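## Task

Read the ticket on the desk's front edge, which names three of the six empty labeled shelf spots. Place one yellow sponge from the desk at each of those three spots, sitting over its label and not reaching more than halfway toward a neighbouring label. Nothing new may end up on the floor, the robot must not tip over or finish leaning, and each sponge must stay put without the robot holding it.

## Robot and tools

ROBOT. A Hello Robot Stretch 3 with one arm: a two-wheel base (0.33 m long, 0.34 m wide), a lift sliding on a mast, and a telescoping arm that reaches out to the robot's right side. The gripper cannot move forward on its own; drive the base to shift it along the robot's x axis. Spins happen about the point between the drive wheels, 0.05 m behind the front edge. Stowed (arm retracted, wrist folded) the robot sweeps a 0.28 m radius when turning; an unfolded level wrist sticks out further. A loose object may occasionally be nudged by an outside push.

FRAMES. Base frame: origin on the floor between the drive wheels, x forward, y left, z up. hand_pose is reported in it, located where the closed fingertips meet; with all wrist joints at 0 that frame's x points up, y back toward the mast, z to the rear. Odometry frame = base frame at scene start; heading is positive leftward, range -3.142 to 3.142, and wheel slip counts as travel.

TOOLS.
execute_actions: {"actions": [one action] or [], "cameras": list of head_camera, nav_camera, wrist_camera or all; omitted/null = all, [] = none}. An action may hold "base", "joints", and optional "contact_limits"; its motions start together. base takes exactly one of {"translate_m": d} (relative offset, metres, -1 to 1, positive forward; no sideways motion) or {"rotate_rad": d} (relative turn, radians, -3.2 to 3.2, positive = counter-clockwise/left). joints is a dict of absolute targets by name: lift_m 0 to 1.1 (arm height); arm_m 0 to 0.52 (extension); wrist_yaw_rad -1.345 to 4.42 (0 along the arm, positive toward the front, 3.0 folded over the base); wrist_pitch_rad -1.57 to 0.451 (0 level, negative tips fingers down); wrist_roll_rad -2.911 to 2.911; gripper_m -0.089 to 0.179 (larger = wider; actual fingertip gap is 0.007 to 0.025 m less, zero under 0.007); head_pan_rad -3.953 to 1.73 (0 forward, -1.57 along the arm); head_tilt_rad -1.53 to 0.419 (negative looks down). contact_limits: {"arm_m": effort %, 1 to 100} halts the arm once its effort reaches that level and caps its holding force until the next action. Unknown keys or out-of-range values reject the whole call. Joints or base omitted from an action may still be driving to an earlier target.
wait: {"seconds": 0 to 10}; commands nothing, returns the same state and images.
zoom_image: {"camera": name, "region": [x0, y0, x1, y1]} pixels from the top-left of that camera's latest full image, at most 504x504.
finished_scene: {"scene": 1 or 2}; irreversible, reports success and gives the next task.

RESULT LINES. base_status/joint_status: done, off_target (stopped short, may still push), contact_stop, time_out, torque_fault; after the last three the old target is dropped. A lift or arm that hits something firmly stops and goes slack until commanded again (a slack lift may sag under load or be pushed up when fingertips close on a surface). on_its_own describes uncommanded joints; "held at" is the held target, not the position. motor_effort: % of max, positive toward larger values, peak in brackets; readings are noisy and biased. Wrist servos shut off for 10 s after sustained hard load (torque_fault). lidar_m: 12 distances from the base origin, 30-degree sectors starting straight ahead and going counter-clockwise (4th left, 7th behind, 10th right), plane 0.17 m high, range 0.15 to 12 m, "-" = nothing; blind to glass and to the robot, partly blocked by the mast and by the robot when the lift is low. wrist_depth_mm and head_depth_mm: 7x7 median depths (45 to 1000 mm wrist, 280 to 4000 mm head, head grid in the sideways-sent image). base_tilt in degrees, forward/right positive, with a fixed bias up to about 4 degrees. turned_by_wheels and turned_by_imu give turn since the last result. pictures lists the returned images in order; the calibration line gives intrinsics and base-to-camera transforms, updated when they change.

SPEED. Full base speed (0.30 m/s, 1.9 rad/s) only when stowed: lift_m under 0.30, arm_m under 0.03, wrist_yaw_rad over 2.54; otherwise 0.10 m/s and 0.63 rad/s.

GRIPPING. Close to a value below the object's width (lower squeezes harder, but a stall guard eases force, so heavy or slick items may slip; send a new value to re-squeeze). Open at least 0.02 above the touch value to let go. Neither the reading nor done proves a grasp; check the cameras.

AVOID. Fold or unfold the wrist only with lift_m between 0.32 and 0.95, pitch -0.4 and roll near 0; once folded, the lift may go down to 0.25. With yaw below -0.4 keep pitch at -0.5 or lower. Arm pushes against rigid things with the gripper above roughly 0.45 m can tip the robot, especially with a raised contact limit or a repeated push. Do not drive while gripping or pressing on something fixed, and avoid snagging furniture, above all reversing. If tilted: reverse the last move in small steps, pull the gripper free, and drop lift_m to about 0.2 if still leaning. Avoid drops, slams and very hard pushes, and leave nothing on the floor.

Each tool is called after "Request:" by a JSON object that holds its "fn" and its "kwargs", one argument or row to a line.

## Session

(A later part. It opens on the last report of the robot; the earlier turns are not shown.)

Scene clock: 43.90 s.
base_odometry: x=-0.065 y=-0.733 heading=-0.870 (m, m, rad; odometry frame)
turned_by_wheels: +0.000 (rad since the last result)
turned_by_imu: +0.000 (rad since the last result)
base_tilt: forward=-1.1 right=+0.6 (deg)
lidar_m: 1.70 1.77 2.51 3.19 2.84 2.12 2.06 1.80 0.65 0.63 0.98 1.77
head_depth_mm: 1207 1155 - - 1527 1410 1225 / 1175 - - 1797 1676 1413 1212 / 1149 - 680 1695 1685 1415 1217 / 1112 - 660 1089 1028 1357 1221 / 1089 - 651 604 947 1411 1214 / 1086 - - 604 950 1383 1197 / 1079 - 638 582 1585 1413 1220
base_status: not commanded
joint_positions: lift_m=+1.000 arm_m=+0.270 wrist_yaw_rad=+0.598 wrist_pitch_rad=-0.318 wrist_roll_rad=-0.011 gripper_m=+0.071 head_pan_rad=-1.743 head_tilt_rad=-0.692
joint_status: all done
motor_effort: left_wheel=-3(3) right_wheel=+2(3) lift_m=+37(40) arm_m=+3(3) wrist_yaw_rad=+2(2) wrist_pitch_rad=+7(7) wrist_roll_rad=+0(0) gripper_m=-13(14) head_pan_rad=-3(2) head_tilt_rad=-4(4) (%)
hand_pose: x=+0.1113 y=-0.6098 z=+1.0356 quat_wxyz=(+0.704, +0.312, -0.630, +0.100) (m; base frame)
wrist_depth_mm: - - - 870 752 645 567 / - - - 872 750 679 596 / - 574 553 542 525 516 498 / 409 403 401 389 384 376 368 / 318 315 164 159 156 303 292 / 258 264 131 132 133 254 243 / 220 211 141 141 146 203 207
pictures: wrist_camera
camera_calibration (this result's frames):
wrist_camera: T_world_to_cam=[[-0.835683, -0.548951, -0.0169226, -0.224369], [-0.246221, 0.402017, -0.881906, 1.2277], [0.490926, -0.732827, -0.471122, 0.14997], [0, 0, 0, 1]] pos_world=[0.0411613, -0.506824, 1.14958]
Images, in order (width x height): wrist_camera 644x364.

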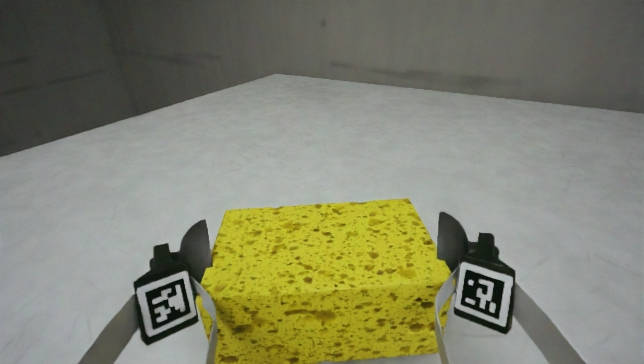

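Request:
{"fn": "execute_actions", "kwargs": {
  "actions": [
    {"joints":{"arm_m":0,"wrist_yaw_rad":1.5}}
  ],
  "cameras": []
}}

Request:
{"fn": "execute_actions", "kwargs": {
  "actions": [
    {"base":{"rotate_rad":1.45},"joints":{"lift_m":0.7,"wrist_pitch_rad":-0.4,"head_pan_rad":0,"head_tilt_rad":-0.5}}
  ],
  "cameras": []
}}

Request:
{"fn": "execute_actions", "kwargs": {
  "actions": [
    {"base":{"translate_m":0.4},"joints":{"lift_m":0.29,"wrist_yaw_rad":2.6}}
  ],
  "cameras": ["wrist_camera"]
}}

Request:
{"fn": "execute_actions", "kwargs": {
  "actions": [
    {"base":{"translate_m":1}}
  ],
  "cameras": []
}}

Request:
{"fn": "execute_actions", "kwargs": {
  "actions": [
    {"base":{"translate_m":0.7}}
  ]
}}

Scene clock: 48.97 s.
base_odometry: x=-0.065 y=-0.733 heading=-0.870 (m, m, rad; odometry frame)
turned_by_wheels: +0.000 (rad since the last result)
turned_by_imu: +0.001 (rad since the last result)
base_tilt: forward=-1.1 right=+0.7 (deg)
lidar_m: 1.70 1.76 2.51 3.18 2.84 2.12 2.06 1.79 0.65 0.63 0.98 1.77
head_depth_mm: 1208 1010 793 - - 1418 1218 / 1191 1010 - - - 1418 1216 / 1156 1008 - - - 1440 1219 / 1140 1015 662 - - - 1222 / 1112 1014 679 - - - 1199 / 1092 1014 708 602 945 - - / 1081 1010 707 583 1578 - -
base_status: not commanded
joint_positions: lift_m=+1.000 arm_m=+0.000 wrist_yaw_rad=+1.498 wrist_pitch_rad=-0.318 wrist_roll_rad=-0.011 gripper_m=+0.071 head_pan_rad=-1.743 head_tilt_rad=-0.692
joint_status: all done
motor_effort: left_wheel=-3(3) right_wheel=+3(2) lift_m=+37(37) arm_m=-1(2) wrist_yaw_rad=+2(5) wrist_pitch_rad=+7(7) wrist_roll_rad=+0(0) gripper_m=-13(14) head_pan_rad=-1(1) head_tilt_rad=-3(4) (%)
hand_pose: x=+0.2139 y=-0.1624 z=+1.0356 quat_wxyz=(+0.590, +0.555, -0.431, +0.396) (m; base frame)
wrist_depth_mm: - - - - - - - / - - - - - - - / - - - - - 601 509 / - - - - - - 387 / - - 165 158 156 - 359 / - - 132 132 134 - - / - - 141 141 146 - 768
pictures: none
No camera images: the call's "cameras" was empty. Leave "cameras" out to get every camera's image.

Scene clock: 52.53 s.
base_odometry: x=-0.065 y=-0.733 heading=+0.580 (m, m, rad; odometry frame)
turned_by_wheels: +1.450 (rad since the last result)
turned_by_imu: +1.463 (rad since the last result)
base_tilt: forward=-1.1 right=+0.6 (deg)
lidar_m: 3.18 3.23 2.20 2.06 2.03 1.08 0.65 0.64 1.69 1.70 1.73 2.24
head_depth_mm: 3193 3411 2974 2745 2032 1626 1352 / 3156 3409 3627 2742 2039 1628 1354 / 3065 3350 3521 2765 2037 1628 1353 / 3007 3237 3431 2769 2050 1629 1351 / 2952 3194 3366 2758 2058 1636 1357 / 2909 3138 3397 2784 2056 1627 1350 / 2867 3152 3374 2777 2053 1628 1354
base_status: done
joint_positions: lift_m=+0.700 arm_m=+0.000 wrist_yaw_rad=+1.498 wrist_pitch_rad=-0.417 wrist_roll_rad=-0.011 gripper_m=+0.071 head_pan_rad=-0.007 head_tilt_rad=-0.507
joint_status: all done
motor_effort: left_wheel=-3(9) right_wheel=+3(8) lift_m=+29(32) arm_m=-1(1) wrist_yaw_rad=+2(2) wrist_pitch_rad=+7(8) wrist_roll_rad=+0(0) gripper_m=-14(13) head_pan_rad=+3(32) head_tilt_rad=+3(18) (%)
hand_pose: x=+0.2025 y=-0.1616 z=+0.7130 quat_wxyz=(+0.609, +0.576, -0.403, +0.367) (m; base frame)
wrist_depth_mm: - - - - - - - / - - - - - - - / - - - - - - - / - - - - - - - / - - 165 159 156 - - / - - 132 132 134 - 977 / 895 872 141 141 146 842 835
pictures: none
No camera images: the call's "cameras" was empty. Leave "cameras" out to get every camera's image.

Scene clock: 57.97 s.
base_odometry: x=+0.270 y=-0.514 heading=+0.579 (m, m, rad; odometry frame)
turned_by_wheels: +0.000 (rad since the last result)
turned_by_imu: +0.000 (rad since the last result)
base_tilt: forward=-1.1 right=+0.6 (deg)
lidar_m: 2.78 2.93 2.24 2.10 2.13 1.44 1.03 1.32 1.77 1.66 1.72 2.20
head_depth_mm: 2799 3059 3213 2636 2046 1620 1352 / 2783 2974 3261 2753 2042 1622 1350 / 2690 2892 3152 2762 2051 1622 1349 / 2640 2896 3077 2817 2065 1622 1354 / 2597 2789 3052 2787 2033 1631 1359 / 2612 2762 3061 2764 2054 1637 1359 / 2596 2770 2998 2757 2060 1625 1358
base_status: done
joint_positions: lift_m=+0.290 arm_m=+0.000 wrist_yaw_rad=+2.597 wrist_pitch_rad=-0.418 wrist_roll_rad=-0.011 gripper_m=+0.071 head_pan_rad=-0.007 head_tilt_rad=-0.506
joint_status: all done
motor_effort: left_wheel=-3(11) right_wheel=+2(9) lift_m=+29(26) arm_m=-1(1) wrist_yaw_rad=+4(4) wrist_pitch_rad=+7(7) wrist_roll_rad=+0(0) gripper_m=-14(14) head_pan_rad=+2(2) head_tilt_rad=+2(3) (%)
hand_pose: x=+0.0950 y=+0.0467 z=+0.3029 quat_wxyz=(+0.328, +0.702, -0.043, +0.631) (m; base frame)
wrist_depth_mm: - - - - - - - / - - - - - - - / - 972 958 912 909 920 887 / 766 747 736 731 712 707 705 / 617 614 164 158 157 594 571 / 522 530 132 132 134 509 491 / 462 - 138 141 146 424 428
pictures: wrist_camera
camera_calibration (this result's frames):
wrist_camera: T_world_to_cam=[[0.845696, -0.533449, -0.0151774, -0.0509596], [-0.307669, -0.464126, -0.830619, 0.344405], [0.436048, 0.70712, -0.556635, 0.257687], [0, 0, 0, 1]] pos_world=[0.0366947, -0.0495532, 0.428733]
Images, in order (width x height): wrist_camera 644x364.

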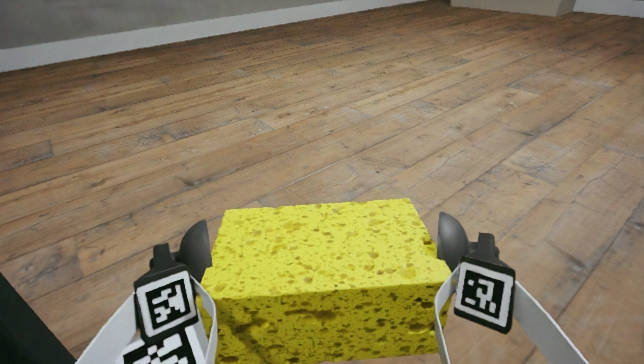

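Scene clock: 63.07 s.
base_odometry: x=+1.107 y=+0.033 heading=+0.579 (m, m, rad; odometry frame)
turned_by_wheels: +0.000 (rad since the last result)
turned_by_imu: -0.003 (rad since the last result)
base_tilt: forward=-1.1 right=+0.7 (deg)
lidar_m: 1.78 2.04 2.34 2.19 2.22 2.85 2.06 2.26 1.70 1.59 1.61 1.67
head_depth_mm: 1883 2029 2235 2433 2045 1623 1351 / 1841 2006 2178 2403 2045 1629 1351 / 1766 1872 1997 2224 2020 1627 1352 / 1745 1865 2027 2234 2065 1629 1351 / 1727 1851 2023 2243 2057 1639 1362 / 1701 1833 2003 2195 2076 1627 1355 / 1652 1808 1983 2208 2070 1634 1360
base_status: done
joint_positions: lift_m=+0.290 arm_m=+0.000 wrist_yaw_rad=+2.597 wrist_pitch_rad=-0.418 wrist_roll_rad=-0.011 gripper_m=+0.071 head_pan_rad=-0.007 head_tilt_rad=-0.506
joint_status: not commanded
motor_effort: left_wheel=-2(9) right_wheel=+2(10) lift_m=+30(29) arm_m=-1(1) wrist_yaw_rad=+4(4) wrist_pitch_rad=+7(7) wrist_roll_rad=+0(0) gripper_m=-14(13) head_pan_rad=+3(2) head_tilt_rad=+3(1) (%)
hand_pose: x=+0.0949 y=+0.0467 z=+0.3028 quat_wxyz=(+0.328, +0.702, -0.043, +0.631) (m; base frame)
wrist_depth_mm: - - - - - - - / - - - - - - - / - 962 939 969 901 912 886 / 775 747 762 743 713 726 708 / 628 615 164 158 156 601 578 / 522 530 131 132 134 511 489 / 460 - 138 141 146 425 428
pictures: none
No camera images: the call's "cameras" was empty. Leave "cameras" out to get every camera's image.

Scene clock: 67.27 s.
base_odometry: x=+1.693 y=+0.416 heading=+0.579 (m, m, rad; odometry frame)
turned_by_wheels: +0.000 (rad since the last result)
turned_by_imu: -0.002 (rad since the last result)
base_tilt: forward=-1.1 right=+0.6 (deg)
lidar_m: 1.33 1.11 1.51 2.26 2.29 2.94 2.75 2.38 1.63 1.52 1.21 1.17
head_depth_mm: 1004 1088 1433 1616 1796 1619 1353 / 1154 1215 1309 1375 1446 1529 1350 / 1141 1223 1349 1455 1652 1528 1352 / 1128 1211 1328 1447 1617 1505 1362 / 1113 1194 1308 1418 1593 1499 1346 / 1102 1170 1287 1398 1342 1516 1358 / 1081 1159 1272 1371 1290 1462 1354
base_status: done
joint_positions: lift_m=+0.290 arm_m=+0.000 wrist_yaw_rad=+2.597 wrist_pitch_rad=-0.418 wrist_roll_rad=-0.011 gripper_m=+0.071 head_pan_rad=-0.007 head_tilt_rad=-0.506
joint_status: not commanded
motor_effort: left_wheel=-2(9) right_wheel=+2(8) lift_m=+29(29) arm_m=-1(1) wrist_yaw_rad=+3(3) wrist_pitch_rad=+7(7) wrist_roll_rad=+0(0) gripper_m=-13(14) head_pan_rad=+2(3) head_tilt_rad=+1(1) (%)
hand_pose: x=+0.0949 y=+0.0467 z=+0.3028 quat_wxyz=(+0.328, +0.702, -0.043, +0.631) (m; base frame)
wrist_depth_mm: - - - - - - 906 / - - - - - - 896 / - 991 969 928 903 899 841 / 777 744 749 735 721 716 702 / 625 613 165 158 156 592 570 / 520 533 131 132 134 520 492 / 459 - 138 141 147 418 431
pictures: head_camera (sideways: a quarter turn clockwise sets it upright), nav_camera (sideways: a quarter turn counterclockwise sets it upright), wrist_camera
camera_calibration (this result's frames):
head_camera: T_world_to_cam=[[-0.457564, 0.0166497, -0.889021, 1.17639], [0.03945, 0.99922, -0.00159071, 0.00700744], [0.888301, -0.0357997, -0.457864, 0.548927], [0, 0, 0, 1]] pos_world=[0.0503879, -0.00693721, 1.29718]
nav_camera: T_world_to_cam=[[0.433936, 0.00932079, 0.900895, -1.13379], [-0.0496269, -0.998181, 0.0342312, 0.0100816], [0.899576, -0.0595628, -0.432684, 0.521057], [0, 0, 0, 1]] pos_world=[0.0237619, 0.0516667, 1.24653]
wrist_camera: T_world_to_cam=[[0.845835, -0.533229, -0.015173, -0.0509267], [-0.307647, -0.464374, -0.830488, 0.344307], [0.435794, 0.707124, -0.55683, 0.257762], [0, 0, 0, 1]] pos_world=[0.0366694, -0.0495379, 0.4287]
Images, in order (width x height): head_camera 896x504, nav_camera 672x504, wrist_camera 644x364.

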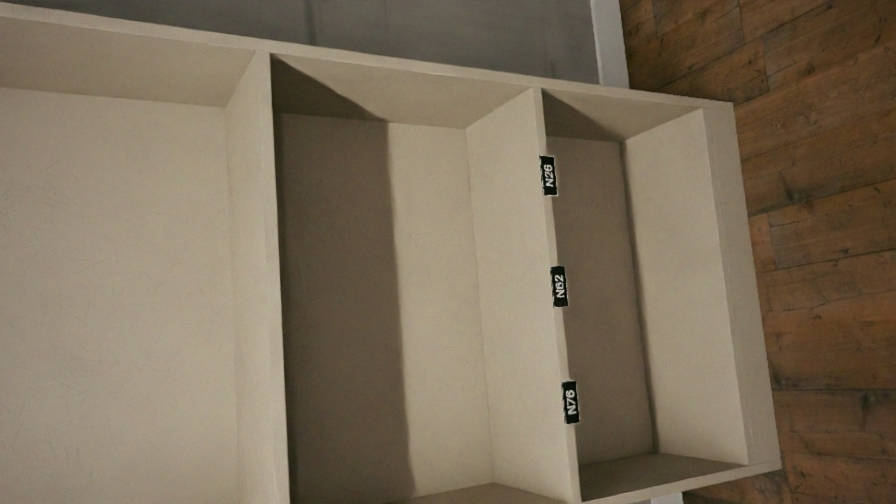

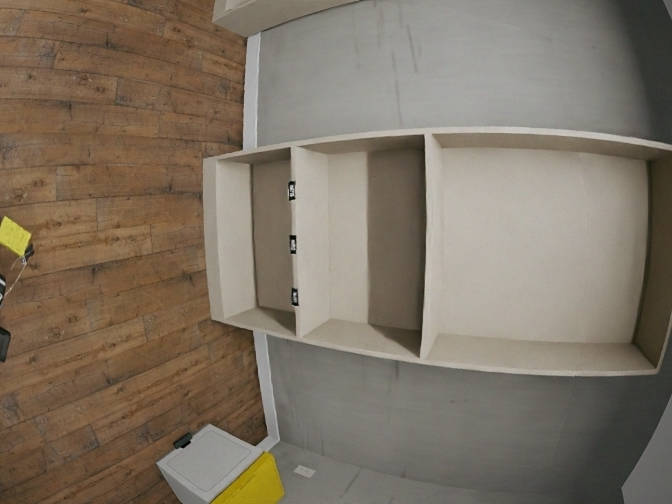

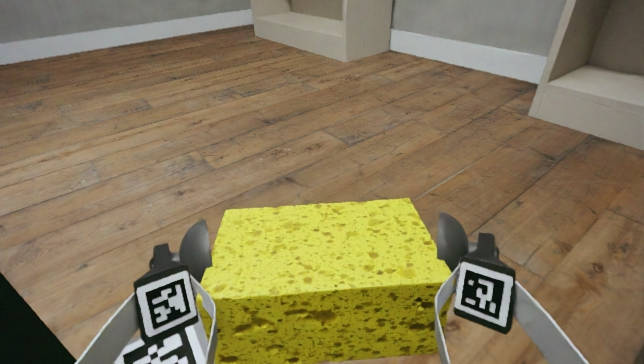

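Request:
{"fn": "execute_actions", "kwargs": {
  "actions": [
    {"base":{"translate_m":0.45}}
  ],
  "cameras": []
}}

Request:
{"fn": "execute_actions", "kwargs": {
  "actions": [
    {"base":{"rotate_rad":1.65}}
  ],
  "cameras": []
}}

Request:
{"fn": "execute_actions", "kwargs": {
  "actions": [
    {"base":{"translate_m":0.19},"joints":{"lift_m":0.58,"wrist_yaw_rad":0,"wrist_pitch_rad":-0.3,"head_pan_rad":-1.57,"head_tilt_rad":-0.8,"arm_m":0.08}}
  ]
}}

Scene clock: 72.07 s.
base_odometry: x=+2.069 y=+0.663 heading=+0.579 (m, m, rad; odometry frame)
turned_by_wheels: +0.000 (rad since the last result)
turned_by_imu: -0.001 (rad since the last result)
base_tilt: forward=-1.1 right=+0.6 (deg)
lidar_m: 0.88 0.69 1.20 2.01 2.34 2.98 3.21 2.34 1.58 1.06 1.07 0.75
head_depth_mm: 761 826 777 957 1004 941 1088 / 752 818 773 985 1074 940 1252 / 740 804 780 962 1066 939 1256 / 732 788 781 945 1051 942 1227 / 721 779 782 930 1024 940 1221 / 712 764 787 912 1007 944 1200 / 702 758 787 899 989 945 1170
base_status: done
joint_positions: lift_m=+0.290 arm_m=+0.000 wrist_yaw_rad=+2.597 wrist_pitch_rad=-0.418 wrist_roll_rad=-0.011 gripper_m=+0.071 head_pan_rad=-0.007 head_tilt_rad=-0.506
joint_status: not commanded
motor_effort: left_wheel=-2(10) right_wheel=+2(10) lift_m=+29(29) arm_m=-1(1) wrist_yaw_rad=+3(3) wrist_pitch_rad=+7(7) wrist_roll_rad=+0(0) gripper_m=-12(15) head_pan_rad=+3(3) head_tilt_rad=+3(3) (%)
hand_pose: x=+0.0949 y=+0.0467 z=+0.3028 quat_wxyz=(+0.328, +0.702, -0.043, +0.631) (m; base frame)
wrist_depth_mm: - - - - - 698 637 / - - - - - 762 666 / - 977 946 931 825 689 657 / 760 751 753 721 726 610 537 / 621 621 165 158 157 590 534 / 522 521 132 132 134 514 493 / 463 - 138 141 146 420 428
pictures: none
No camera images: the call's "cameras" was empty. Leave "cameras" out to get every camera's image.

Scene clock: 74.47 s.
base_odometry: x=+2.069 y=+0.663 heading=+2.229 (m, m, rad; odometry frame)
turned_by_wheels: +1.650 (rad since the last result)
turned_by_imu: +1.659 (rad since the last result)
base_tilt: forward=-1.1 right=+0.6 (deg)
lidar_m: 2.30 2.38 3.20 3.21 2.14 1.54 1.06 1.08 0.75 0.88 0.70 1.28
head_depth_mm: 2012 1879 1957 1805 1884 1575 1348 / 2009 2141 2274 2237 2008 1630 1356 / 1987 2158 2363 2518 2041 1637 1357 / 1987 2159 2323 2527 2052 1638 1349 / 1951 2129 2306 2504 2059 1636 1347 / 1942 2118 2293 2472 2067 1634 1351 / 1926 2084 2252 2456 2066 1636 1352
base_status: done
joint_positions: lift_m=+0.290 arm_m=+0.000 wrist_yaw_rad=+2.597 wrist_pitch_rad=-0.418 wrist_roll_rad=-0.011 gripper_m=+0.071 head_pan_rad=-0.007 head_tilt_rad=-0.506
joint_status: not commanded
motor_effort: left_wheel=-3(13) right_wheel=+2(10) lift_m=+29(29) arm_m=-1(1) wrist_yaw_rad=+3(3) wrist_pitch_rad=+7(7) wrist_roll_rad=+0(0) gripper_m=-13(14) head_pan_rad=+2(2) head_tilt_rad=+2(3) (%)
hand_pose: x=+0.0949 y=+0.0467 z=+0.3028 quat_wxyz=(+0.328, +0.702, -0.043, +0.631) (m; base frame)
wrist_depth_mm: - - - - - - - / - - - - - - - / - 964 948 939 910 917 906 / 762 752 746 731 715 712 699 / 623 611 164 158 157 599 581 / 522 535 131 132 134 506 490 / 463 - 138 141 146 423 430
pictures: none
No camera images: the call's "cameras" was empty. Leave "cameras" out to get every camera's image.

Scene clock: 77.93 s.
base_odometry: x=+1.953 y=+0.813 heading=+2.229 (m, m, rad; odometry frame)
turned_by_wheels: +0.000 (rad since the last result)
turned_by_imu: +0.000 (rad since the last result)
base_tilt: forward=-1.1 right=+0.6 (deg)
lidar_m: 2.10 2.18 2.93 3.44 2.42 1.74 1.25 0.87 0.88 0.63 0.95 1.12
head_depth_mm: 733 874 1008 1063 1369 1286 1177 / 730 868 1005 1064 1365 1281 - / 725 860 999 1058 1363 1273 - / 719 856 987 1059 927 765 1131 / 714 850 979 1060 1237 1256 1174 / 714 711 870 938 1366 1331 1173 / 556 596 992 1188 1441 1334 1177
base_status: done
joint_positions: lift_m=+0.580 arm_m=+0.080 wrist_yaw_rad=+0.003 wrist_pitch_rad=-0.321 wrist_roll_rad=-0.011 gripper_m=+0.071 head_pan_rad=-1.563 head_tilt_rad=-0.790
joint_status: all done
motor_effort: left_wheel=-3(9) right_wheel=+3(11) lift_m=+37(41) arm_m=+3(1) wrist_yaw_rad=-3(7) wrist_pitch_rad=+9(4) wrist_roll_rad=+0(0) gripper_m=-13(13) head_pan_rad=-2(32) head_tilt_rad=-5(23) (%)
hand_pose: x=-0.0208 y=-0.4603 z=+0.6148 quat_wxyz=(+0.702, +0.115, -0.694, -0.112) (m; base frame)
wrist_depth_mm: 500 315 485 493 497 496 501 / 541 310 515 519 528 534 531 / 588 308 494 484 471 462 449 / 636 339 356 351 346 341 336 / 701 667 164 159 157 675 684 / 755 759 131 132 134 735 733 / 810 804 141 141 146 659 660
pictures: head_camera (sideways: a quarter turn clockwise sets it upright), nav_camera (sideways: a quarter turn counterclockwise sets it upright), wrist_camera
camera_calibration (this result's frames):
head_camera: T_world_to_cam=[[0.00822001, 0.688597, -0.725098, 0.959844], [0.999676, -0.0231403, -0.0106427, 0.0129324], [-0.0241075, -0.724775, -0.688564, 0.854624], [0, 0, 0, 1]] pos_world=[-0.000215329, -0.0412362, 1.28458]
nav_camera: T_world_to_cam=[[0.0174362, -0.668875, 0.74317, -0.925602], [-0.998712, 0.0237742, 0.0448293, 0.00208824], [-0.0476535, -0.742994, -0.667599, 0.832464], [0, 0, 0, 1]] pos_world=[0.0578944, -0.000646054, 1.24354]
wrist_camera: T_world_to_cam=[[-0.999765, 0.0136367, -0.0168624, -0.00430756], [0.0213116, 0.47386, -0.880342, 0.801668], [-0.00401456, -0.880494, -0.474039, 0.0496587], [0, 0, 0, 1]] pos_world=[-0.021192, -0.336096, 0.72921]
Images, in order (width x height): head_camera 896x504, nav_camera 672x504, wrist_camera 644x364.

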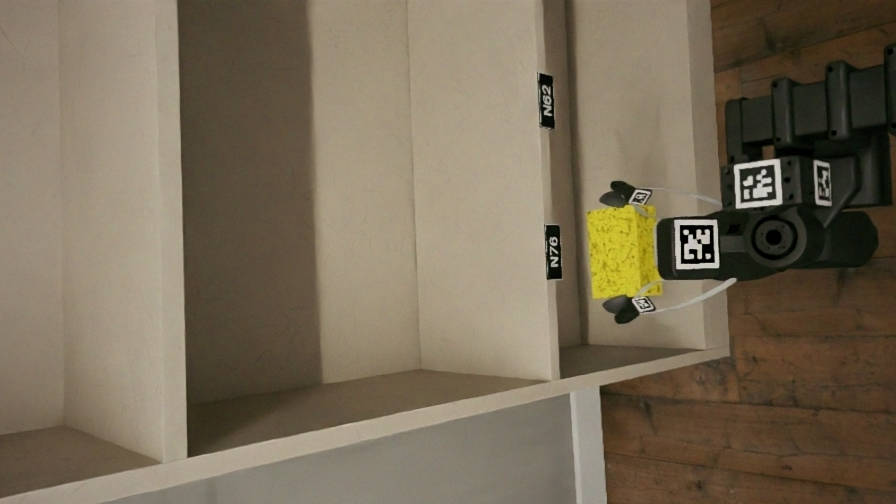

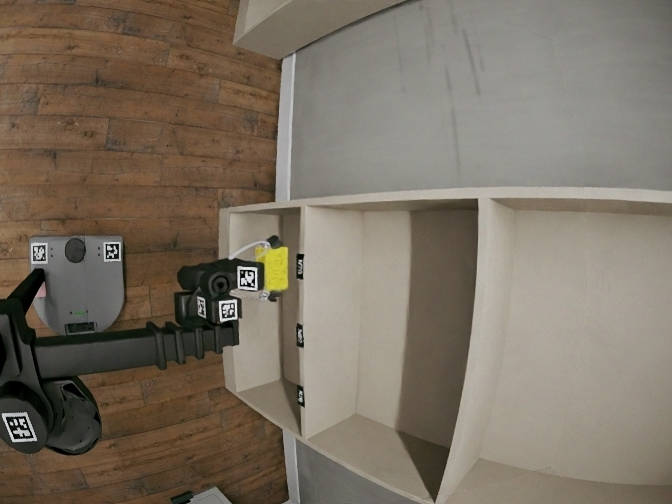

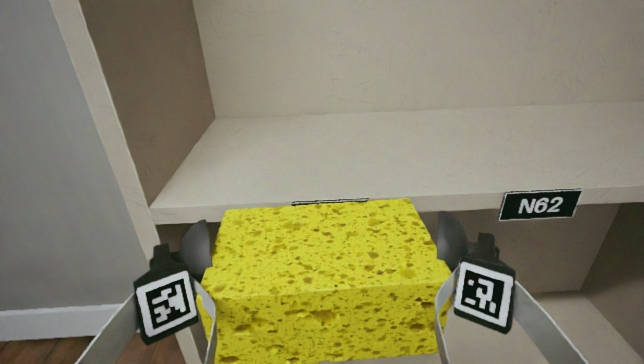

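Request:
{"fn": "execute_actions", "kwargs": {
  "actions": [
    {"joints":{"arm_m":0.34,"lift_m":0.585}}
  ],
  "cameras": []
}}

Request:
{"fn": "execute_actions", "kwargs": {
  "actions": [
    {"joints":{"lift_m":0.557}}
  ],
  "cameras": ["wrist_camera"]
}}

Request:
{"fn": "execute_actions", "kwargs": {
  "actions": [
    {"joints":{"gripper_m":0.16}}
  ],
  "cameras": ["wrist_camera"]
}}

Request:
{"fn": "execute_actions", "kwargs": {
  "actions": [
    {"joints":{"arm_m":0,"head_pan_rad":-0.45,"head_tilt_rad":-0.45}}
  ]
}}

Scene clock: 82.00 s.
base_odometry: x=+1.953 y=+0.813 heading=+2.229 (m, m, rad; odometry frame)
turned_by_wheels: +0.000 (rad since the last result)
turned_by_imu: +0.001 (rad since the last result)
base_tilt: forward=-1.1 right=+0.6 (deg)
lidar_m: 2.11 2.18 2.93 3.44 2.42 1.74 1.25 0.88 0.88 0.63 0.95 1.11
head_depth_mm: 734 873 1005 1057 1368 1287 1173 / 726 865 997 1058 1353 1283 - / 722 862 993 1087 1368 1270 1178 / 721 854 986 1088 1363 1282 1173 / 718 850 979 1047 1332 1271 1167 / 713 711 874 939 1381 1333 1176 / 555 597 996 1194 1439 1327 1177
base_status: not commanded
joint_positions: lift_m=+0.585 arm_m=+0.340 wrist_yaw_rad=+0.002 wrist_pitch_rad=-0.321 wrist_roll_rad=-0.011 gripper_m=+0.071 head_pan_rad=-1.563 head_tilt_rad=-0.790
joint_status: all done
motor_effort: left_wheel=-3(3) right_wheel=+2(2) lift_m=+37(41) arm_m=+3(5) wrist_yaw_rad=-2(3) wrist_pitch_rad=+9(9) wrist_roll_rad=+0(0) gripper_m=-14(13) head_pan_rad=-1(2) head_tilt_rad=-5(6) (%)
hand_pose: x=-0.0210 y=-0.7203 z=+0.6198 quat_wxyz=(+0.702, +0.115, -0.694, -0.112) (m; base frame)
wrist_depth_mm: 220 248 251 253 253 258 259 / 218 264 269 271 272 275 276 / 214 282 288 292 296 298 305 / 213 301 311 315 318 318 323 / 211 280 165 159 157 281 272 / 210 245 132 133 134 234 225 / 198 195 140 141 146 189 192
pictures: none
No camera images: the call's "cameras" was empty. Leave "cameras" out to get every camera's image.

Scene clock: 83.03 s.
base_odometry: x=+1.953 y=+0.813 heading=+2.229 (m, m, rad; odometry frame)
turned_by_wheels: +0.000 (rad since the last result)
turned_by_imu: +0.000 (rad since the last result)
base_tilt: forward=-1.1 right=+0.7 (deg)
lidar_m: 2.11 2.18 2.93 3.42 2.42 1.74 1.25 0.88 0.88 0.63 0.95 1.11
head_depth_mm: 734 871 1008 1058 1369 1281 1177 / 726 865 1000 1062 1369 1287 - / 725 862 993 1085 - 1278 1171 / 719 857 985 1082 1364 1279 1177 / 718 849 980 1056 1330 1269 1165 / 716 710 876 941 1378 1336 1167 / 557 595 990 1194 1438 1332 1175
base_status: not commanded
joint_positions: lift_m=+0.557 arm_m=+0.340 wrist_yaw_rad=+0.002 wrist_pitch_rad=-0.321 wrist_roll_rad=-0.011 gripper_m=+0.071 head_pan_rad=-1.563 head_tilt_rad=-0.790
joint_status: all done
motor_effort: left_wheel=-3(3) right_wheel=+2(3) lift_m=+29(31) arm_m=+3(3) wrist_yaw_rad=-2(2) wrist_pitch_rad=+8(8) wrist_roll_rad=+0(0) gripper_m=-13(14) head_pan_rad=-3(2) head_tilt_rad=-4(4) (%)
hand_pose: x=-0.0210 y=-0.7203 z=+0.5921 quat_wxyz=(+0.702, +0.115, -0.694, -0.112) (m; base frame)
wrist_depth_mm: 220 250 249 250 253 255 259 / 218 266 270 271 275 275 279 / 215 281 290 291 296 298 300 / 213 287 303 306 297 293 288 / 211 246 164 159 156 236 229 / 196 205 132 132 134 199 191 / 172 166 141 141 146 159 162
pictures: wrist_camera
camera_calibration (this result's frames):
wrist_camera: T_world_to_cam=[[-0.999751, 0.0146366, -0.0168635, -0.000659165], [0.0217861, 0.473776, -0.880376, 0.904878], [-0.00489619, -0.880524, -0.473976, -0.190099], [0, 0, 0, 1]] pos_world=[-0.0213035, -0.596086, 0.706519]
Images, in order (width x height): wrist_camera 644x364.

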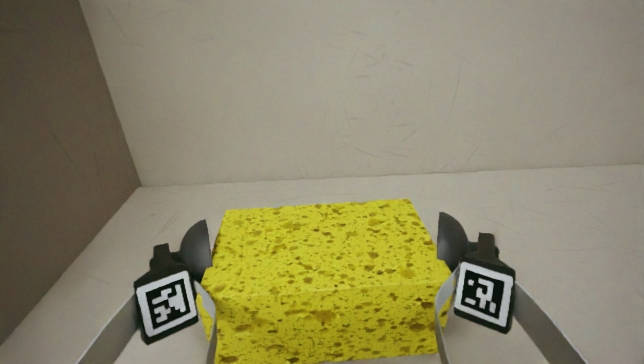

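Scene clock: 84.43 s.
base_odometry: x=+1.953 y=+0.813 heading=+2.229 (m, m, rad; odometry frame)
turned_by_wheels: +0.000 (rad since the last result)
turned_by_imu: +0.000 (rad since the last result)
base_tilt: forward=-1.1 right=+0.6 (deg)
lidar_m: 2.11 2.18 2.92 3.44 2.42 1.74 1.25 0.88 0.88 0.63 0.95 1.11
head_depth_mm: 732 871 1013 1052 1371 1285 1173 / 728 869 998 1057 1372 1280 - / 724 861 992 1085 - 1278 1174 / 721 854 988 1083 1363 1284 1170 / 714 848 977 1056 1325 1269 1169 / 713 711 869 938 1377 1329 1170 / 558 597 990 1193 1436 1327 1173
base_status: not commanded
joint_positions: lift_m=+0.557 arm_m=+0.340 wrist_yaw_rad=+0.002 wrist_pitch_rad=-0.321 wrist_roll_rad=-0.011 gripper_m=+0.160 head_pan_rad=-1.563 head_tilt_rad=-0.790
joint_status: all done
motor_effort: left_wheel=-3(3) right_wheel=+2(2) lift_m=+29(29) arm_m=+3(3) wrist_yaw_rad=-2(2) wrist_pitch_rad=+9(9) wrist_roll_rad=+0(0) gripper_m=+1(83) head_pan_rad=-2(2) head_tilt_rad=-6(5) (%)
hand_pose: x=-0.0210 y=-0.7203 z=+0.5921 quat_wxyz=(+0.702, +0.115, -0.694, -0.112) (m; base frame)
wrist_depth_mm: 220 248 251 252 254 257 259 / 216 264 268 272 272 276 279 / 215 280 292 289 295 302 303 / 213 288 304 303 299 295 291 / 211 249 223 167 174 237 229 / 199 200 144 138 137 189 193 / - 166 137 138 141 164 158
pictures: wrist_camera
camera_calibration (this result's frames):
wrist_camera: T_world_to_cam=[[-0.999751, 0.0146376, -0.0168636, -0.000658611], [0.0217867, 0.473776, -0.880376, 0.904878], [-0.00489704, -0.880524, -0.473976, -0.190099], [0, 0, 0, 1]] pos_world=[-0.0213036, -0.596086, 0.706519]
Images, in order (width x height): wrist_camera 644x364.

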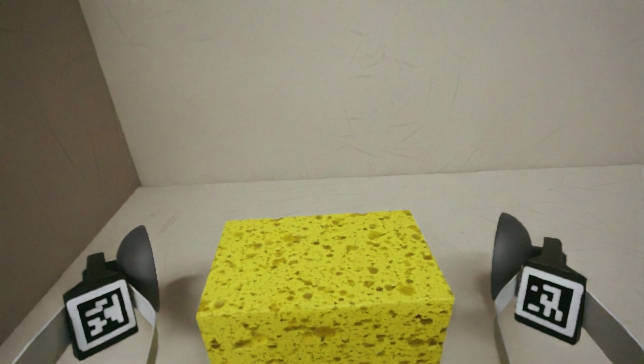

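Scene clock: 88.13 s.
base_odometry: x=+1.953 y=+0.813 heading=+2.229 (m, m, rad; odometry frame)
turned_by_wheels: +0.000 (rad since the last result)
turned_by_imu: +0.001 (rad since the last result)
base_tilt: forward=-1.1 right=+0.7 (deg)
lidar_m: 2.11 2.18 2.94 3.43 2.43 1.74 1.25 0.87 0.88 0.63 0.95 1.11
head_depth_mm: 1043 1094 1153 1224 1296 1391 1379 / 1174 1236 1232 1327 1448 1562 1398 / 1318 1402 1139 1231 1364 1517 1396 / 1523 1584 1622 1595 1869 1596 1395 / 1801 1877 1846 1817 2018 1713 1401 / 1919 2017 1847 2271 2108 1713 1408 / 1818 1921 2041 2217 2202 1714 1404
base_status: not commanded
joint_positions: lift_m=+0.557 arm_m=+0.000 wrist_yaw_rad=+0.002 wrist_pitch_rad=-0.320 wrist_roll_rad=-0.011 gripper_m=+0.160 head_pan_rad=-0.457 head_tilt_rad=-0.458
joint_status: all done
motor_effort: left_wheel=-3(3) right_wheel=+2(2) lift_m=+29(29) arm_m=-1(6) wrist_yaw_rad=-2(2) wrist_pitch_rad=+8(8) wrist_roll_rad=+0(0) gripper_m=+1(0) head_pan_rad=+2(32) head_tilt_rad=+4(27) (%)
hand_pose: x=-0.0211 y=-0.3808 z=+0.5923 quat_wxyz=(+0.702, +0.114, -0.694, -0.112) (m; base frame)
wrist_depth_mm: 581 368 540 564 560 572 575 / 620 407 571 585 590 592 596 / 664 650 438 423 414 404 423 / 719 726 541 709 705 713 690 / 785 800 611 766 769 785 711 / 824 878 692 786 768 759 703 / 813 771 666 678 659 648 633
pictures: head_camera (sideways: a quarter turn clockwise sets it upright), nav_camera (sideways: a quarter turn counterclockwise sets it upright), wrist_camera
camera_calibration (this result's frames):
head_camera: T_world_to_cam=[[-0.366054, 0.195051, -0.909923, 1.20311], [0.470316, 0.882498, -0.0000310751, 0.00234873], [0.802999, -0.427962, -0.414778, 0.49338], [0, 0, 0, 1]] pos_world=[0.0431129, -0.0255921, 1.29938]
nav_camera: T_world_to_cam=[[0.355593, -0.161148, 0.920644, -1.15908], [-0.480419, -0.87645, 0.0321463, 0.0154217], [0.801717, -0.453726, -0.389078, 0.46491], [0, 0, 0, 1]] pos_world=[0.0468428, 0.0376743, 1.24749]
wrist_camera: T_world_to_cam=[[-0.999748, 0.0147918, -0.0168785, -0.00559554], [0.0218683, 0.472977, -0.880804, 0.744205], [-0.00504553, -0.880951, -0.473181, 0.108237], [0, 0, 0, 1]] pos_world=[-0.0213225, -0.256558, 0.70662]
Images, in order (width x height): head_camera 896x504, nav_camera 672x504, wrist_camera 644x364.

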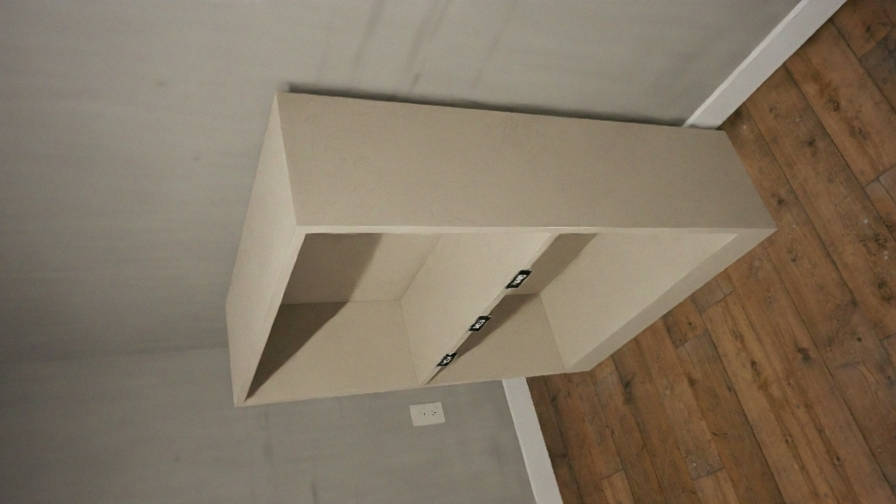

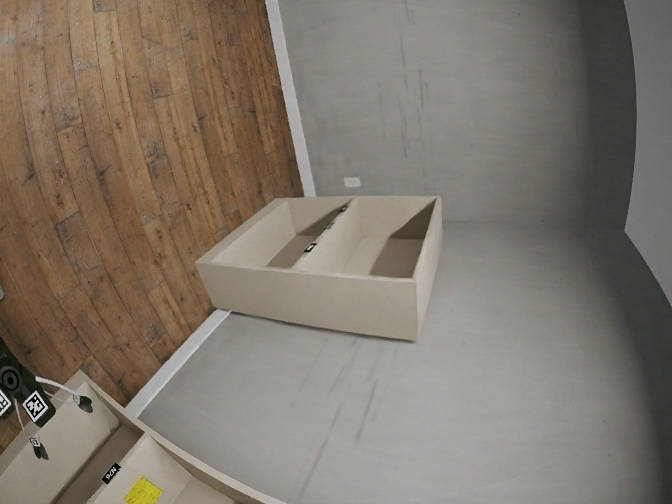

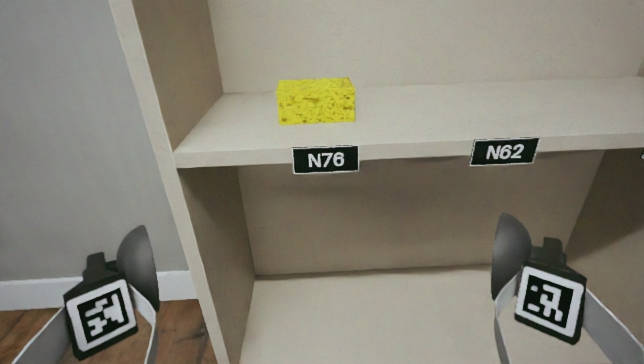

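Request:
{"fn": "execute_actions", "kwargs": {
  "actions": [
    {"base":{"rotate_rad":1.33},"joints":{"lift_m":0.29,"wrist_yaw_rad":2.6,"wrist_pitch_rad":-0.4,"gripper_m":0.07}}
  ],
  "cameras": []
}}

Request:
{"fn": "execute_actions", "kwargs": {
  "actions": [
    {"base":{"translate_m":1}}
  ],
  "cameras": []
}}

Request:
{"fn": "execute_actions", "kwargs": {
  "actions": [
    {"base":{"translate_m":1}}
  ],
  "cameras": []
}}

Request:
{"fn": "execute_actions", "kwargs": {
  "actions": [
    {"base":{"translate_m":0.47},"joints":{"lift_m":0.75}}
  ],
  "cameras": []
}}

Request:
{"fn": "execute_actions", "kwargs": {
  "actions": [
    {"base":{"rotate_rad":1.8},"joints":{"lift_m":1.04,"wrist_yaw_rad":0,"wrist_pitch_rad":-0.3,"gripper_m":0.179,"head_pan_rad":-1.4,"head_tilt_rad":-0.5}}
  ]
}}

Scene clock: 93.20 s.
base_odometry: x=+1.953 y=+0.813 heading=-2.724 (m, m, rad; odometry frame)
turned_by_wheels: +1.330 (rad since the last result)
turned_by_imu: +1.342 (rad since the last result)
base_tilt: forward=-1.1 right=+0.6 (deg)
lidar_m: 3.49 3.31 1.93 1.67 1.25 0.87 0.87 0.62 1.06 1.74 2.11 2.45
head_depth_mm: 2034 2137 2299 2448 2185 1703 1405 / 2184 2319 2454 2642 2194 1710 1407 / 2371 2438 2729 2854 2191 1696 1394 / 2555 2745 3019 3038 2173 1714 1407 / 2869 3045 3410 3072 2177 1714 1411 / 3170 3460 3798 3066 2193 1710 1407 / 3597 3893 - 3113 2199 1716 1404
base_status: done
joint_positions: lift_m=+0.290 arm_m=+0.000 wrist_yaw_rad=+2.597 wrist_pitch_rad=-0.416 wrist_roll_rad=-0.011 gripper_m=+0.070 head_pan_rad=-0.457 head_tilt_rad=-0.458
joint_status: all done
motor_effort: left_wheel=-3(9) right_wheel=+3(7) lift_m=+29(30) arm_m=-1(1) wrist_yaw_rad=+4(5) wrist_pitch_rad=+6(7) wrist_roll_rad=+0(0) gripper_m=+0(85) head_pan_rad=+2(3) head_tilt_rad=+5(4) (%)
hand_pose: x=+0.0952 y=+0.0469 z=+0.3033 quat_wxyz=(+0.327, +0.702, -0.043, +0.631) (m; base frame)
wrist_depth_mm: - - - - - - - / - - - - - - - / - 985 955 945 914 893 890 / 774 760 749 744 721 711 701 / 624 619 636 603 603 592 586 / 527 524 - 513 498 506 493 / 466 461 441 440 435 432 433
pictures: none
No camera images: the call's "cameras" was empty. Leave "cameras" out to get every camera's image.

Scene clock: 98.30 s.
base_odometry: x=+1.039 y=+0.408 heading=-2.724 (m, m, rad; odometry frame)
turned_by_wheels: +0.000 (rad since the last result)
turned_by_imu: -0.003 (rad since the last result)
base_tilt: forward=-1.1 right=+0.6 (deg)
lidar_m: 2.48 2.23 2.22 1.93 1.93 1.82 1.59 1.71 2.12 1.85 1.85 2.13
head_depth_mm: 1760 1862 1965 2101 2144 1700 1403 / 1895 2011 2149 2326 2193 1714 1403 / 2033 2200 2360 2557 2170 1716 1398 / 2247 2391 2588 2741 2188 1696 1404 / 2451 2680 2911 3013 2197 1717 1404 / 2744 2999 3231 3080 2208 1705 1412 / 2778 2938 3085 3066 2208 1715 1414
base_status: done
joint_positions: lift_m=+0.290 arm_m=+0.000 wrist_yaw_rad=+2.597 wrist_pitch_rad=-0.417 wrist_roll_rad=-0.011 gripper_m=+0.070 head_pan_rad=-0.457 head_tilt_rad=-0.457
joint_status: not commanded
motor_effort: left_wheel=-3(9) right_wheel=+2(10) lift_m=+29(29) arm_m=-1(1) wrist_yaw_rad=+3(4) wrist_pitch_rad=+7(7) wrist_roll_rad=+0(0) gripper_m=+0(0) head_pan_rad=+3(2) head_tilt_rad=+3(3) (%)
hand_pose: x=+0.0950 y=+0.0469 z=+0.3031 quat_wxyz=(+0.327, +0.702, -0.043, +0.631) (m; base frame)
wrist_depth_mm: - - - - - - - / - - - - - - - / - 988 964 935 922 897 912 / 760 746 742 735 715 707 704 / 619 616 634 593 610 589 589 / 529 521 - 505 509 502 495 / 460 461 444 444 436 437 439
pictures: none
No camera images: the call's "cameras" was empty. Leave "cameras" out to get every camera's image.

Scene clock: 103.40 s.
base_odometry: x=+0.124 y=+0.003 heading=-2.725 (m, m, rad; odometry frame)
turned_by_wheels: +0.000 (rad since the last result)
turned_by_imu: -0.003 (rad since the last result)
base_tilt: forward=-1.1 right=+0.6 (deg)
lidar_m: 1.48 1.39 1.76 2.17 2.20 2.53 2.59 2.58 1.84 1.58 1.57 1.81
head_depth_mm: 1500 1595 1693 1796 1931 1689 1397 / 1616 1716 1842 1971 2071 1721 1406 / 1755 1871 1999 2193 2195 1709 1393 / 1902 2054 2211 2380 2199 1725 1406 / 2070 2225 2403 2582 2210 1713 1405 / 1989 2117 2224 2398 2199 1714 1415 / 1844 1939 2063 2178 2238 1729 1410
base_status: done
joint_positions: lift_m=+0.290 arm_m=+0.000 wrist_yaw_rad=+2.597 wrist_pitch_rad=-0.417 wrist_roll_rad=-0.011 gripper_m=+0.070 head_pan_rad=-0.457 head_tilt_rad=-0.457
joint_status: not commanded
motor_effort: left_wheel=-2(10) right_wheel=+2(10) lift_m=+29(29) arm_m=-1(0) wrist_yaw_rad=+2(3) wrist_pitch_rad=+6(7) wrist_roll_rad=+0(0) gripper_m=+0(1) head_pan_rad=+2(2) head_tilt_rad=+5(2) (%)
hand_pose: x=+0.0950 y=+0.0469 z=+0.3031 quat_wxyz=(+0.327, +0.702, -0.043, +0.631) (m; base frame)
wrist_depth_mm: - - - - - - - / - - - - - - - / - 947 973 923 908 915 873 / 776 761 751 736 716 693 699 / 621 609 633 604 616 586 579 / 523 522 - 504 506 507 493 / 464 461 441 438 436 432 428
pictures: none
No camera images: the call's "cameras" was empty. Leave "cameras" out to get every camera's image.

Scene clock: 109.40 s.
base_odometry: x=-0.305 y=-0.187 heading=-2.725 (m, m, rad; odometry frame)
turned_by_wheels: +0.000 (rad since the last result)
turned_by_imu: -0.001 (rad since the last result)
base_tilt: forward=-1.1 right=+0.6 (deg)
lidar_m: 1.01 0.90 0.91 2.31 2.31 2.68 3.08 2.99 1.70 1.45 1.45 1.67
head_depth_mm: 1381 1456 1546 1656 1743 1704 1395 / 1484 1572 1660 1785 1949 1710 1408 / 1597 1706 1842 1990 2100 1706 1400 / 1716 1837 1984 2159 2195 1697 1402 / 1630 1725 1854 1996 2079 1708 1408 / 1496 1589 1700 1820 1959 1709 1406 / 1386 1467 1555 1655 1771 1709 1410
base_status: done
joint_positions: lift_m=+0.750 arm_m=+0.000 wrist_yaw_rad=+2.598 wrist_pitch_rad=-0.417 wrist_roll_rad=-0.011 gripper_m=+0.070 head_pan_rad=-0.457 head_tilt_rad=-0.457
joint_status: all done
motor_effort: left_wheel=-2(11) right_wheel=+1(9) lift_m=+37(35) arm_m=-1(1) wrist_yaw_rad=+4(2) wrist_pitch_rad=+7(6) wrist_roll_rad=+0(0) gripper_m=+0(1) head_pan_rad=+2(2) head_tilt_rad=+3(3) (%)
hand_pose: x=+0.0949 y=+0.0469 z=+0.7627 quat_wxyz=(+0.328, +0.702, -0.043, +0.631) (m; base frame)
wrist_depth_mm: - - - - - - - / - - - - - - - / - - - - - - - / - - - - - - - / - - - - - - - / - - - - - - - / 968 947 906 903 906 893 895
pictures: none
No camera images: the call's "cameras" was empty. Leave "cameras" out to get every camera's image.

Scene clock: 113.20 s.
base_odometry: x=-0.305 y=-0.187 heading=-0.925 (m, m, rad; odometry frame)
turned_by_wheels: +1.800 (rad since the last result)
turned_by_imu: +1.816 (rad since the last result)
base_tilt: forward=-1.1 right=+0.7 (deg)
lidar_m: 2.30 2.39 3.10 3.03 2.15 1.53 1.45 1.49 1.54 1.01 0.90 1.08
head_depth_mm: 1213 1319 1406 - - - - / 1228 1325 1182 - - - - / 1234 1332 1192 798 1707 1582 1348 / 1240 1339 1195 797 1774 1652 1362 / 1249 1350 1197 801 1801 1646 1363 / 1258 1358 1199 791 1812 1605 1370 / 1265 1368 1196 775 1262 1591 1334
base_status: done
joint_positions: lift_m=+1.040 arm_m=+0.000 wrist_yaw_rad=+0.003 wrist_pitch_rad=-0.320 wrist_roll_rad=-0.011 gripper_m=+0.179 head_pan_rad=-1.393 head_tilt_rad=-0.494
joint_status: all done
motor_effort: left_wheel=-3(9) right_wheel=+3(4) lift_m=+37(36) arm_m=-1(1) wrist_yaw_rad=-3(5) wrist_pitch_rad=+8(9) wrist_roll_rad=+0(0) gripper_m=+0(87) head_pan_rad=-2(31) head_tilt_rad=-4(8) (%)
hand_pose: x=-0.0208 y=-0.3809 z=+1.0752 quat_wxyz=(+0.702, +0.114, -0.694, -0.111) (m; base frame)
wrist_depth_mm: - - - - - - - / - - - - - - - / 703 688 631 641 - - - / 496 492 481 502 - - - / - - - - - - - / 877 - - - - - - / - - - - - - -
pictures: head_camera (sideways: a quarter turn clockwise sets it upright), nav_camera (sideways: a quarter turn counterclockwise sets it upright), wrist_camera
camera_calibration (this result's frames):
head_camera: T_world_to_cam=[[-0.0657642, 0.442033, -0.894585, 1.18126], [0.98946, 0.144799, -0.00119042, 0.000691252], [0.129009, -0.885234, -0.446897, 0.539287], [0, 0, 0, 1]] pos_world=[0.00742791, -0.0448621, 1.29775]
nav_camera: T_world_to_cam=[[0.0869256, -0.413893, 0.906166, -1.13855], [-0.99038, -0.13421, 0.0337032, 0.0165071], [0.107667, -0.900378, -0.421578, 0.511436], [0, 0, 0, 1]] pos_world=[0.0602525, -0.00853702, 1.24677]
wrist_camera: T_world_to_cam=[[-0.999762, 0.0138208, -0.0168865, 0.00241971], [0.0214134, 0.472468, -0.881088, 1.16961], [-0.00419903, -0.88124, -0.472651, 0.336009], [0, 0, 0, 1]] pos_world=[-0.0212154, -0.256534, 1.18939]
Images, in order (width x height): head_camera 896x504, nav_camera 672x504, wrist_camera 644x364.

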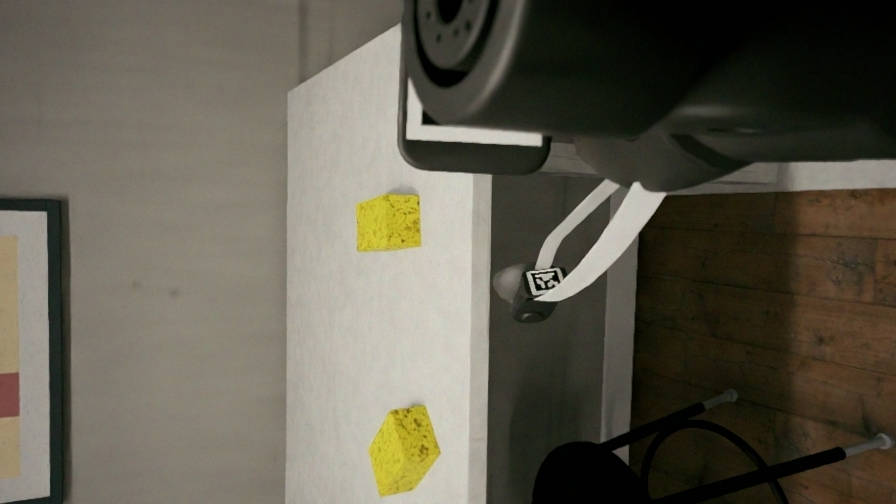

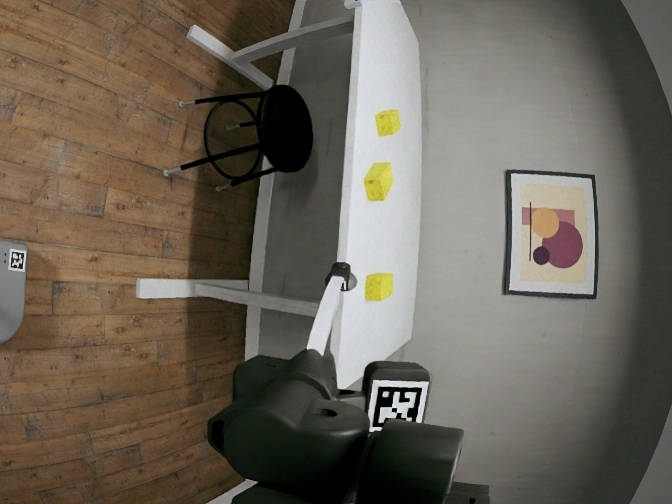

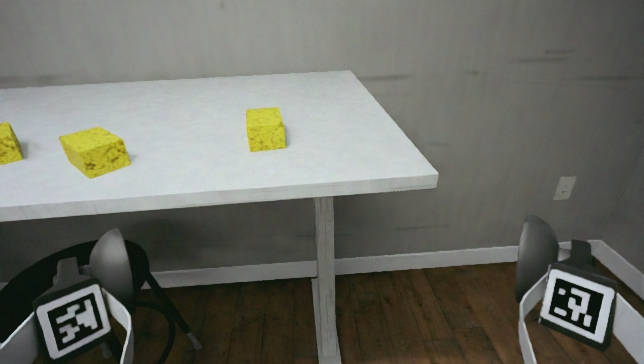

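Request:
{"fn": "execute_actions", "kwargs": {
  "actions": [
    {"base":{"translate_m":0.055},"joints":{"lift_m":0.962,"wrist_yaw_rad":0.25,"arm_m":0.44}}
  ],
  "cameras": ["wrist_camera"]
}}

Scene clock: 118.80 s.
base_odometry: x=-0.272 y=-0.231 heading=-0.925 (m, m, rad; odometry frame)
turned_by_wheels: +0.000 (rad since the last result)
turned_by_imu: +0.001 (rad since the last result)
base_tilt: forward=-1.1 right=+0.7 (deg)
lidar_m: 2.25 2.33 3.06 3.02 2.23 1.58 1.51 1.55 1.54 1.02 0.87 1.47
head_depth_mm: 1213 1304 - 791 1711 1644 1364 / 1226 1308 - 755 1686 1592 1366 / 1229 1325 1337 754 1743 1598 1367 / 1244 1341 1185 798 1769 1646 1359 / 1254 1346 1185 801 1791 1637 1369 / 1257 1356 1197 768 1770 1586 1366 / 1266 1369 1200 806 1195 1557 1345
base_status: done
joint_positions: lift_m=+0.962 arm_m=+0.440 wrist_yaw_rad=+0.248 wrist_pitch_rad=-0.319 wrist_roll_rad=-0.011 gripper_m=+0.179 head_pan_rad=-1.393 head_tilt_rad=-0.494
joint_status: all done
motor_effort: left_wheel=-3(6) right_wheel=+3(7) lift_m=+29(33) arm_m=+3(2) wrist_yaw_rad=+2(5) wrist_pitch_rad=+8(8) wrist_roll_rad=+0(0) gripper_m=+1(0) head_pan_rad=-2(2) head_tilt_rad=-3(3) (%)
hand_pose: x=+0.0364 y=-0.8132 z=+0.9975 quat_wxyz=(+0.711, +0.198, -0.675, -0.024) (m; base frame)
wrist_depth_mm: 806 778 728 707 674 658 605 / 780 741 718 692 652 668 652 / 466 456 440 429 416 408 694 / 329 324 317 297 306 299 294 / 253 257 248 179 178 238 234 / - 204 204 147 140 196 199 / - 174 173 150 145 167 159
pictures: wrist_camera
camera_calibration (this result's frames):
wrist_camera: T_world_to_cam=[[-0.973165, -0.229486, -0.0168907, -0.134508], [-0.0939577, 0.463299, -0.881207, 1.30112], [0.21005, -0.855973, -0.472429, -0.068939], [0, 0, 0, 1]] pos_world=[0.00583282, -0.692685, 1.11172]
Images, in order (width x height): wrist_camera 644x364.

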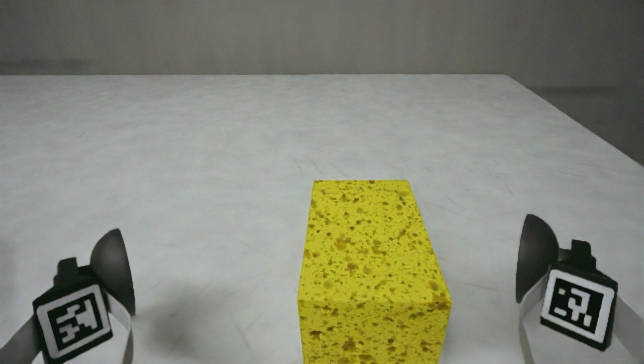

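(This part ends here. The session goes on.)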